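# Slide out the darker slide box's inner tray

## Task

Identify the darker of the two slide boxes and push its inner tray outward through the box end that lies farther from the robot's base, so that it sticks out by at least a few centimetres and stays there without the robot holding it. Do not push either tray out as far as roughly half its length. Do not grip the outer case of either box, and do not shift or rotate either box beyond a small amount. Everything else must end close to its starting state, and nothing may go off the table. When done, open the gripper and move the arm away from the boxes.

## Robot and tools

Robot: a single six-joint arm (Trossen WXAI follower) with a two-finger parallel gripper. In every row and every per-joint list the order is fixed: waist (joint_0), shoulder (joint_1), elbow (joint_2), wrist pitch (joint_3), wrist yaw (joint_4), wrist roll (joint_5). The gripper opening comes seventh.

Frames: results use the scene frame. Its origin sits on the table top under the arm's base, +z is up, and +y points left when facing along +x. The base may be slightly tilted. In the gripper's own frame the fingers extend along +x and close along y. end_effector_position (metres) is the point midway between the finger pads, about 3-4 cm back from the tips; the reported value grows less accurate at long reach. Orientation is end_effector_quat_wxyz.

execute_actions(actions): actions is a list of actions. Each action is a table of 0 to 15 rows; each row is applied for one control step of 1/30 s, and if fewer than 15 rows are given the final row is repeated for the remaining steps. A row has 7 numbers in [-1, 1]. The first six are joint offsets, measured from the angles the joints had when that action began (not from the previous row); for the first action in a call, that means the last angles reported in this scene. Scaling: 1.0 equals 0.9615 rad for waist, shoulder and elbow, 1.713 rad for wrist pitch, 1.767 rad for wrist yaw, 1.728 rad for wrist roll. The seventh number is an absolute opening: +1 is fully open, empty fingers touch near -0.80, and values below that close no further. Allow at least 0.5 s to close from fully open. An empty list just reports state and images.

Joint ranges (rad): waist -3.054 to 3.054, shoulder 0.000 to 3.142, elbow 0.000 to 2.356, wrist pitch -1.571 to 1.571, wrist yaw -1.571 to 1.571, wrist roll -3.142 to 3.142. Real ends may differ by 0.010 rad. An action asking a joint to go more than 0.010 rad outward past its end is refused; if the first action of a call is refused or any action is malformed, nothing in the call runs. Requests beyond the real end are clipped to it, reported as "joint sent to its limit" (absence of that line does not prove more room).

Speed caps: each step the joint target may lead the measured angle by at most 0.211 rad (waist, shoulder, elbow), 0.213 (wrist pitch), 0.267 (wrist yaw), 0.228 (wrist roll), and all targets are pulled back if they would put the gripper more than 70 mm from where it is. Large displacements therefore take several actions, and an unfinished one must be re-commanded. Friction can leave a joint short of its target, especially at full reach, so check Joint positions after moving.

move(target, speed, blocking): target is one 7-number row as above, but its offsets are taken from the Joint positions in the latest result that reported them, not from where the arm is when the move begins. speed is the peak rate in rad/s of the joint with the longest travel, 0.01 to 2 (default 0.5). All joints progress in step, so the hand follows a curve; the path lasts 0.5 to 10 s and is cut off at 10 s. Moves ignore obstacles, and faster or deeper-past-contact targets push harder. The extra "move:" line gives the outcome (done, off_target, moving, held, fault), limits=held or limits=none, and the joint farthest from target. blocking=false returns after 0.5 s; then use wait(0) to poll or stop before sending further actions or moves.

wait(seconds): 0 to 10 s, arm holds its last command; returns early if a running move ends. stop(): brakes a running move (needs some room). zoom_image(camera, region): camera is cam_high, cam_low or cam_wrist (each 504x504); region [x0, y0, x1, y1] in pixels from the top-left, at most 504 by 504. read_manual(section): licence texts only. finished_scene(scene): ends the current scene, given its number, and reports success; it cannot be undone.

Results: gripper pose and velocities (m/s, rad/s); Joint positions and Joint velocities in rad, rad/s, plus finger-pad gap in m (0.088 fully open); Joint targets (what the joints are currently driven toward); grip_measured (opening on the command scale, possibly off by about 1 mm); step readings of joint angles, with HELD where a row was held back; "joint command not followed" when the clearance check altered targets; MOTOR HOT from 50 °C and OVER-TEMPERATURE FAULT at 95 °C.

Loads (N m): waist 17.8, shoulder 22, elbow 22, wrist pitch 5.8, wrist yaw 5.78, wrist roll 5.42. Reaching one stops the arm for 10 s and drops the rest of the call.

Cautions: push the tray with the fingertips only, slowly, from the end nearer the base; never close on a box's outer case. Stop well before the tray is half out. Watch that neither box slides or rotates. Avoid fast contacts, slams and hard presses, and keep everything on the table. Finish by opening the gripper and lifting clear so the tray stays out unaided.

Each tool is called after ">>>" as name([rows], argument=value, ...), one row to a line, values as JSON.

## Session

>>> execute_actions(actions=[])

Scene clock: 0.00 s.
end_effector_position=(+0.0679, +0.3406, +0.2428) grip_measured=+0.855 end_effector_quat_wxyz=(-0.406, +0.591, -0.484, -0.502) end_effector_velocity=(-0.002, -0.001, -0.000) end_effector_angular_velocity=(-0.006, +0.010, +0.009)
Joint names: [waist, shoulder, elbow, wrist pitch, wrist yaw, wrist roll]
Joint positions: [ 1.323  1.864  1.419 -1.15   0.096 -0.344  0.081]
Joint velocities: [ 0.002  0.002  0.002 -0.007 -0.007 -0.007  0.   ]
Motor temperatures (°C, as the motors report them): [25 25 26 26 25 26]
Heat: hottest elbow 26 °C (+0.0 °C/min).
Joint targets: [1.323 1.864 1.419 -1.150 0.096 -0.344]

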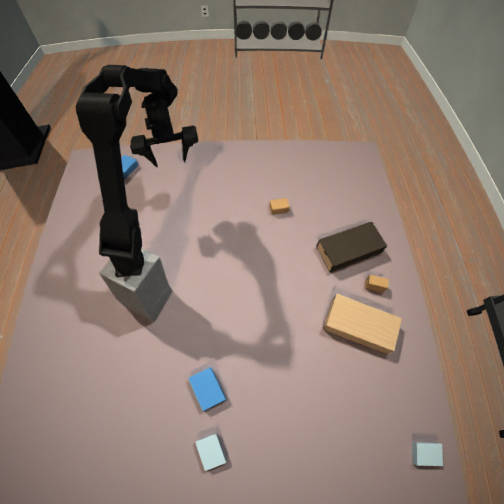

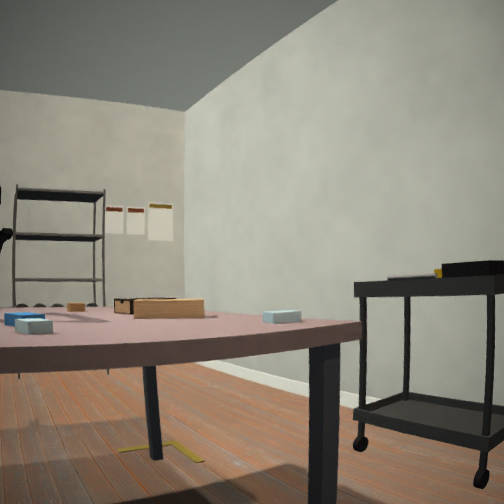

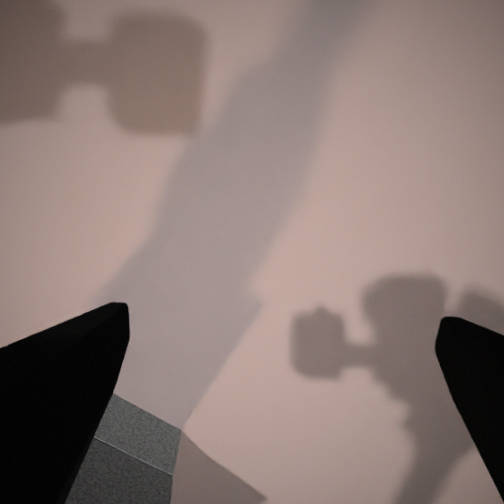

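>>> move(target=[-1,0.2,-0.5,1,-0.11,0.275,-1], speed=1)

>>> move(target=[-0.29,0.75,0.05,0.57,0,0,-1], speed=0.6)

Scene clock: 2.80 s.
end_effector_position=(+0.4358, +0.2350, +0.1839) grip_measured=-0.777 end_effector_quat_wxyz=(+0.919, -0.040, +0.319, +0.230) end_effector_velocity=(+0.002, -0.004, -0.000) end_effector_angular_velocity=(-0.008, -0.008, -0.008)
Joint names: [waist, shoulder, elbow, wrist pitch, wrist yaw, wrist roll]
Joint positions: [ 0.363  2.043  0.951  0.561 -0.095  0.129  0.001]
Joint velocities: [-0.007  0.002 -0.002  0.007  0.007 -0.007 -0.   ]
Motor temperatures (°C, as the motors report them): [25 25 27 26 25 26]
Heat: hottest elbow 27 °C (+0.0 °C/min).
Joint targets: [0.361 2.056 0.939 0.563 -0.099 0.131]
move: off_target; limits=none; farthest joint: the shoulder, 0.013 radians from its target (0.192 radians at the start)

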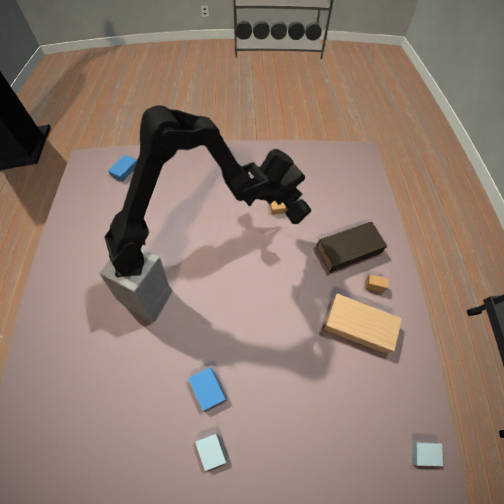

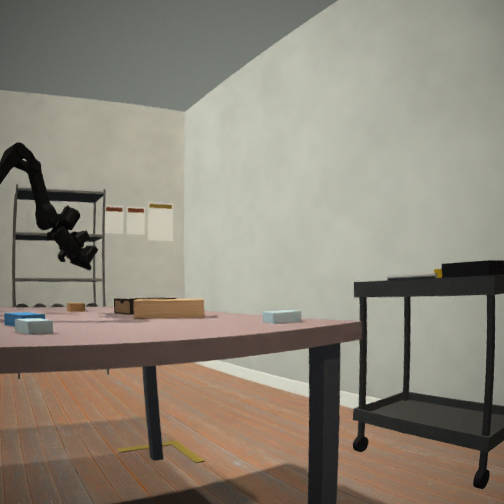

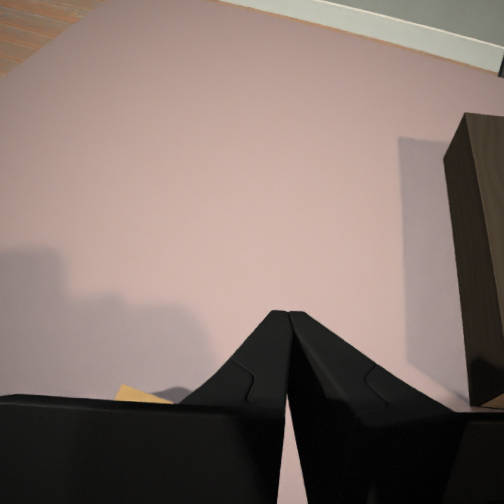

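Scene clock: 5.10 s.
end_effector_position=(+0.4711, +0.0902, +0.0648) grip_measured=-0.777 end_effector_quat_wxyz=(+0.980, -0.001, +0.158, +0.123) end_effector_velocity=(-0.002, -0.001, -0.003) end_effector_angular_velocity=(-0.021, +0.008, +0.010)
Joint names: [waist, shoulder, elbow, wrist pitch, wrist yaw, wrist roll]
Joint positions: [ 0.087  2.751  0.993  1.536 -0.095  0.129  0.001]
Joint velocities: [-0.002  0.002 -0.002 -0.007 -0.007 -0.022  0.   ]
Motor temperatures (°C, as the motors report them): [25 26 27 26 25 26]
Heat: hottest elbow 27 °C (+11.8 °C/min).
Joint targets: [0.084 2.764 0.999 1.538 -0.095 0.129]
move: off_target; limits=none; farthest joint: the shoulder, 0.013 radians from its target (0.721 radians at the start)

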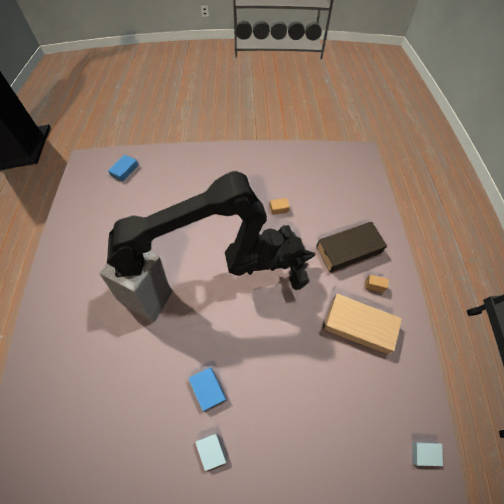

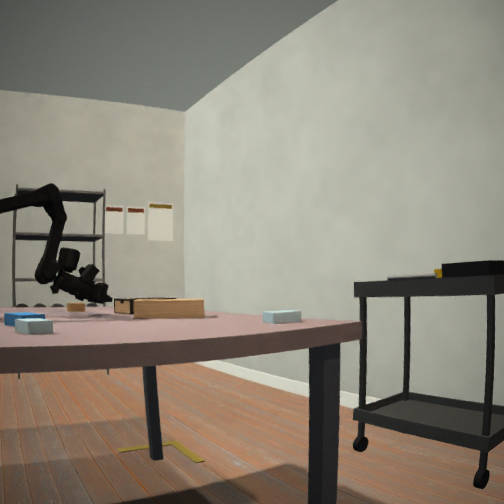

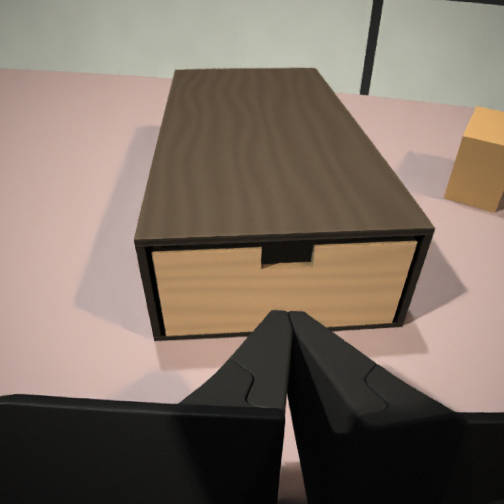

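>>> move(target=[-0.015,0.19,0.21,0.015,-0.04,0,-1], speed=0.2)

>>> move(target=[0.015,0.05,0.22,-0.08,0,0,-1], speed=0.1)

Scene clock: 7.00 s.
end_effector_position=(+0.4894, +0.0937, +0.0322) grip_measured=-0.777 end_effector_quat_wxyz=(+0.979, +0.005, +0.136, +0.153) end_effector_velocity=(-0.000, -0.000, -0.002) end_effector_angular_velocity=(-0.007, +0.006, +0.006)
Joint names: [waist, shoulder, elbow, wrist pitch, wrist yaw, wrist roll]
Joint positions: [ 0.074  2.919  1.188  1.561 -0.162  0.129  0.001]
Joint velocities: [-0.002  0.002  0.002 -0.007 -0.007 -0.007 -0.   ]
Motor temperatures (°C, as the motors report them): [25 26 27 27 25 26]
Heat: hottest elbow 27 °C (+8.6 °C/min).
Joint targets: [0.072 2.933 1.195 1.562 -0.166 0.129]
move: off_target; limits=none; farthest joint: the shoulder, 0.014 radians from its target (0.183 radians at the start)

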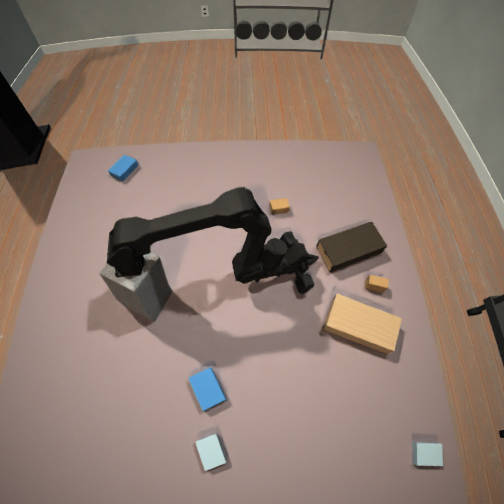

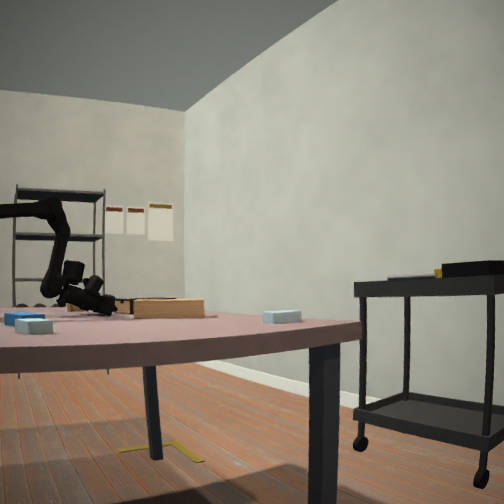

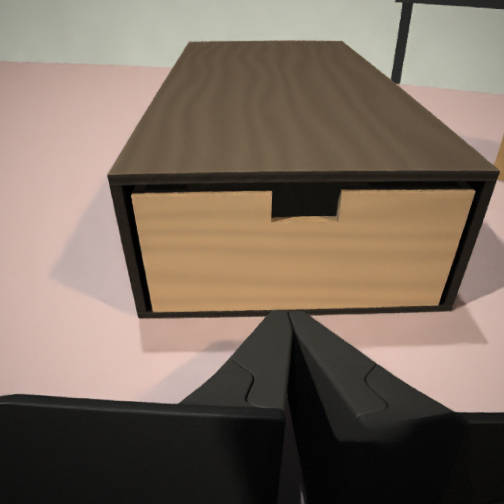

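Scene clock: 9.53 s.
end_effector_position=(+0.5335, +0.1082, +0.0350) grip_measured=-0.777 end_effector_quat_wxyz=(+0.980, +0.004, +0.118, +0.161) end_effector_velocity=(-0.002, -0.001, -0.003) end_effector_angular_velocity=(-0.021, +0.006, +0.008)
Joint names: [waist, shoulder, elbow, wrist pitch, wrist yaw, wrist roll]
Joint positions: [ 0.085  2.951  1.392  1.428 -0.162  0.128  0.001]
Joint velocities: [-0.002  0.002 -0.002 -0.007 -0.007 -0.022 -0.   ]
Motor temperatures (°C, as the motors report them): [25 27 27 27 25 26]
Heat: hottest shoulder 27 °C (+6.3 °C/min).
Joint targets: [0.089 2.967 1.400 1.424 -0.162 0.129]
move: off_target; limits=none; farthest joint: the shoulder, 0.017 radians from its target (0.048 radians at the start)

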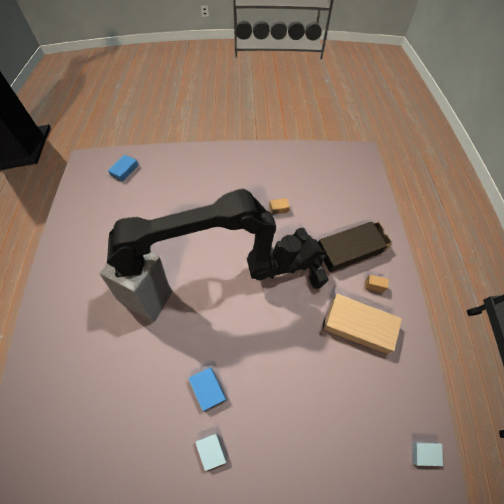

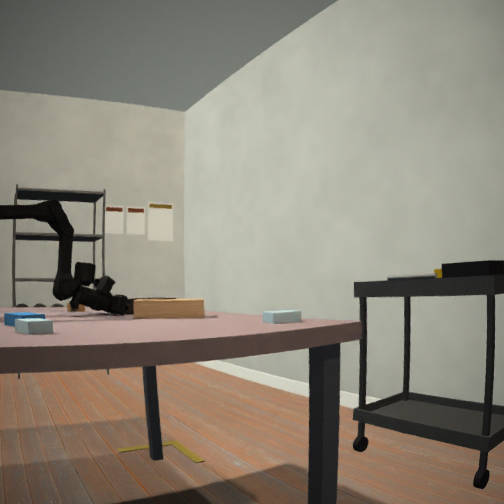

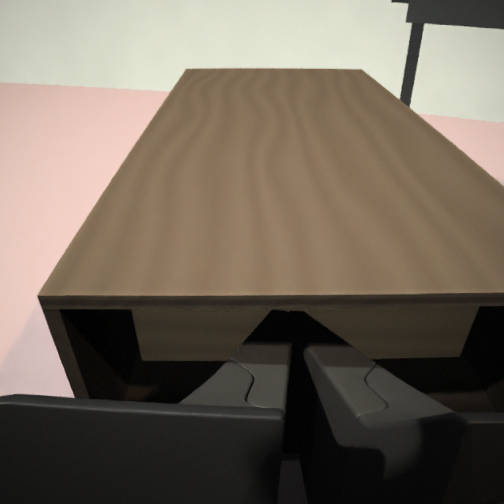

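Lower slightly first.

>>> move(target=[0,0.03,0,0,0,0,-1], speed=0.1)

>>> move(target=[0,0.04,0.1,-0.038,0,0,-1], speed=0.1)

>>> move(target=[0,-0.08,-0.31,0.11,0,0,-1], speed=0.25)

>>> move(target=[0,-0.5,-0.45,0,0,0,-1])

Scene clock: 11.03 s.
end_effector_position=(+0.5326, +0.1081, +0.0338) grip_measured=-0.777 end_effector_quat_wxyz=(+0.980, +0.003, +0.117, +0.161) end_effector_velocity=(+0.000, +0.003, +0.001) end_effector_angular_velocity=(+0.008, +0.006, +0.008)
Joint names: [waist, shoulder, elbow, wrist pitch, wrist yaw, wrist roll]
Joint positions: [ 0.085  2.955  1.392  1.432 -0.162  0.125  0.001]
Joint velocities: [ 0.002 -0.007 -0.002 -0.007 -0.007  0.007 -0.   ]
Motor temperatures (°C, as the motors report them): [25 27 27 27 25 26]
Heat: hottest shoulder 27 °C (+5.4 °C/min).
Joint targets: [0.085 2.979 1.392 1.428 -0.162 0.128]
move: off_target; limits=none; farthest joint: the shoulder, 0.025 radians from its target (0.029 radians at the start)

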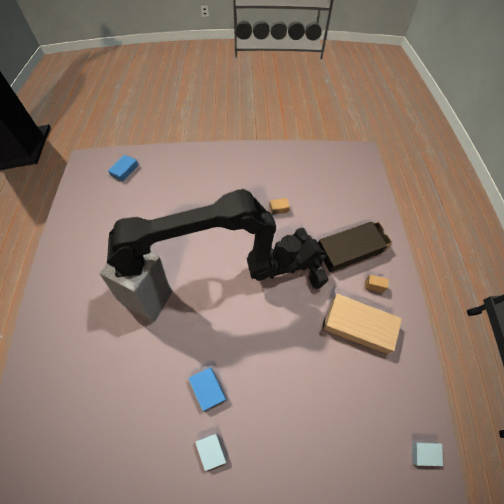

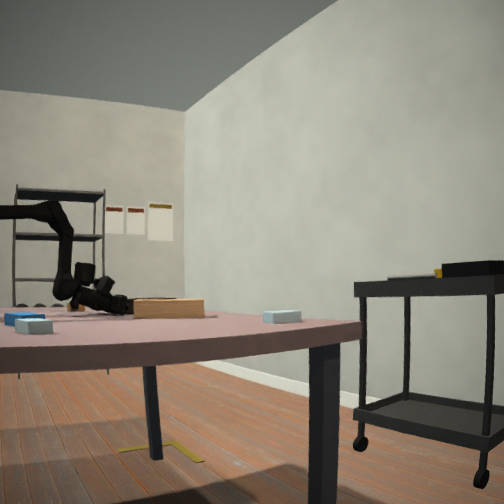

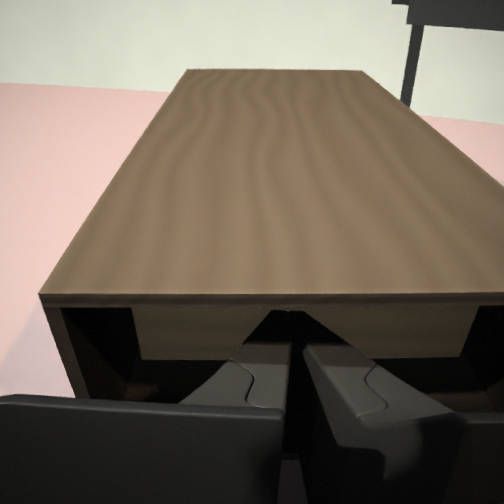

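Scene clock: 12.40 s.
end_effector_position=(+0.5511, +0.1119, +0.0355) grip_measured=-0.777 end_effector_quat_wxyz=(+0.981, +0.002, +0.111, +0.162) end_effector_velocity=(+0.002, -0.005, +0.001) end_effector_angular_velocity=(+0.005, +0.003, -0.016)
Joint names: [waist, shoulder, elbow, wrist pitch, wrist yaw, wrist roll]
Joint positions: [ 0.085  2.972  1.482  1.373 -0.162  0.123  0.001]
Joint velocities: [-0.007 -0.002  0.002 -0.007  0.007  0.007 -0.   ]
Motor temperatures (°C, as the motors report them): [25 28 27 28 25 26]
Heat: hottest shoulder 28 °C (+9.7 °C/min).
Joint targets: [0.085 2.993 1.489 1.367 -0.162 0.125]
move: off_target; limits=none; farthest joint: the shoulder, 0.021 radians from its target (0.039 radians at the start)

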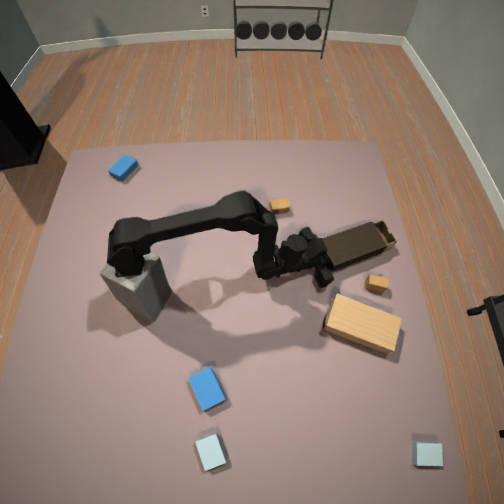

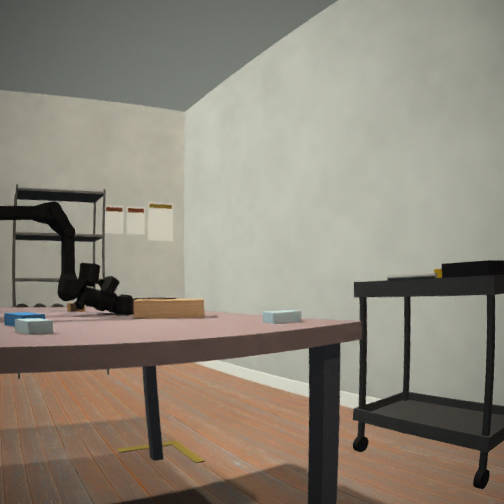

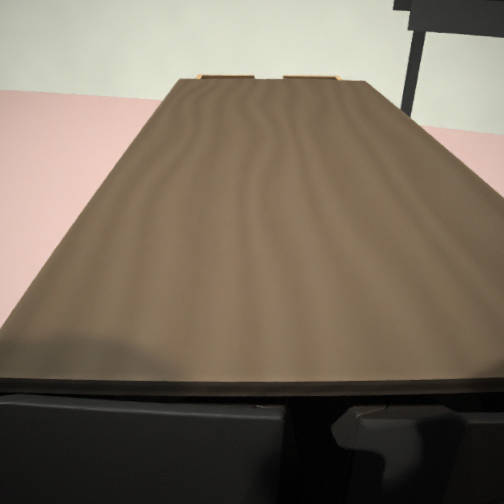

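Scene clock: 14.10 s.
end_effector_position=(+0.4923, +0.1008, +0.0381) grip_measured=-0.777 end_effector_quat_wxyz=(+0.979, +0.000, +0.129, +0.160) end_effector_velocity=(-0.001, -0.001, -0.003) end_effector_angular_velocity=(-0.023, +0.015, +0.008)
Joint names: [waist, shoulder, elbow, wrist pitch, wrist yaw, wrist roll]
Joint positions: [ 0.085  2.906  1.192  1.56  -0.162  0.121  0.001]
Joint velocities: [-0.002 -0.007 -0.007 -0.022 -0.007 -0.022  0.   ]
Motor temperatures (°C, as the motors report them): [25 28 27 28 25 26]
Heat: hottest shoulder 28 °C (+8.5 °C/min).
Joint targets: [0.085 2.895 1.184 1.561 -0.162 0.123]
move: off_target; limits=none; farthest joint: the shoulder, 0.011 radians from its target (0.077 radians at the start)

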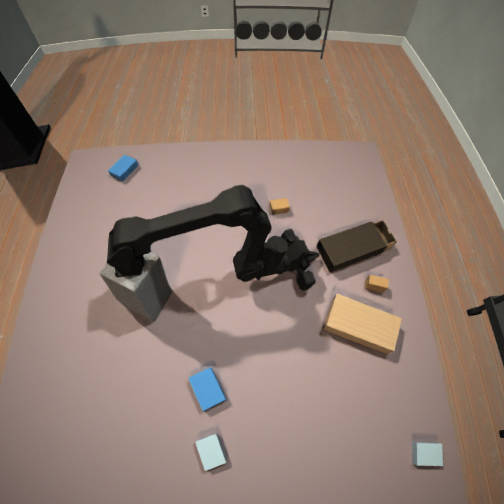

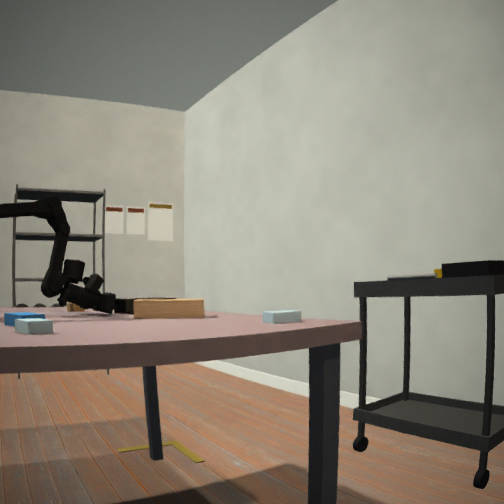

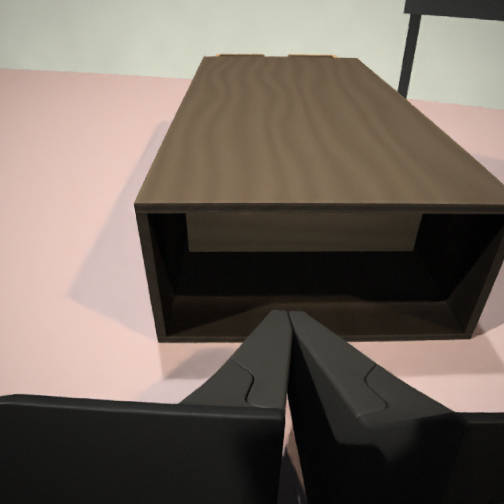

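Scene clock: 15.70 s.
end_effector_position=(+0.4576, +0.1086, +0.1614) grip_measured=-0.777 end_effector_quat_wxyz=(+0.981, +0.001, +0.106, +0.163) end_effector_velocity=(-0.001, -0.001, -0.004) end_effector_angular_velocity=(-0.010, +0.020, +0.004)
Joint names: [waist, shoulder, elbow, wrist pitch, wrist yaw, wrist roll]
Joint positions: [ 0.085  2.436  0.767  1.561 -0.162  0.121  0.001]
Joint velocities: [-0.002 -0.002 -0.002 -0.022 -0.007 -0.007 -0.   ]
Motor temperatures (°C, as the motors report them): [25 29 27 28 25 26]
Heat: hottest shoulder 29 °C (+11.5 °C/min).
Joint targets: [0.085 2.426 0.759 1.560 -0.162 0.121]
move: off_target; limits=none; farthest joint: the shoulder, 0.011 radians from its target (0.481 radians at the start)

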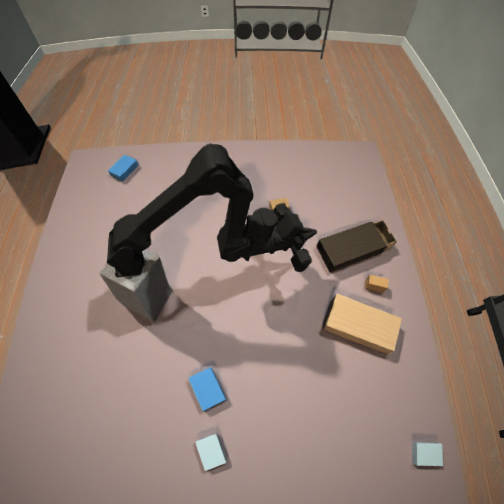

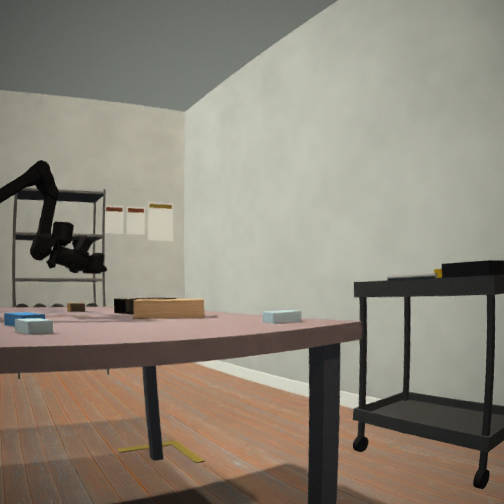

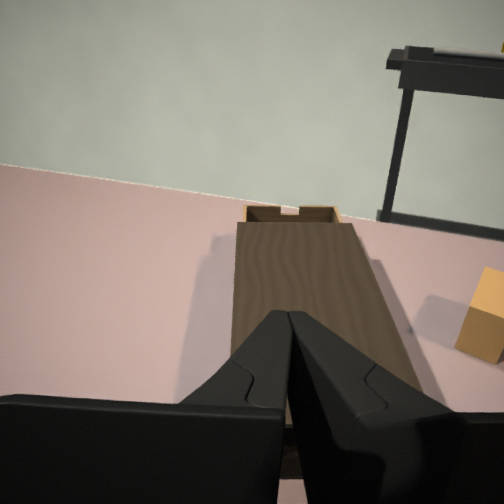

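>>> finished_scene(scene=2)

The scene is finished: the task was done.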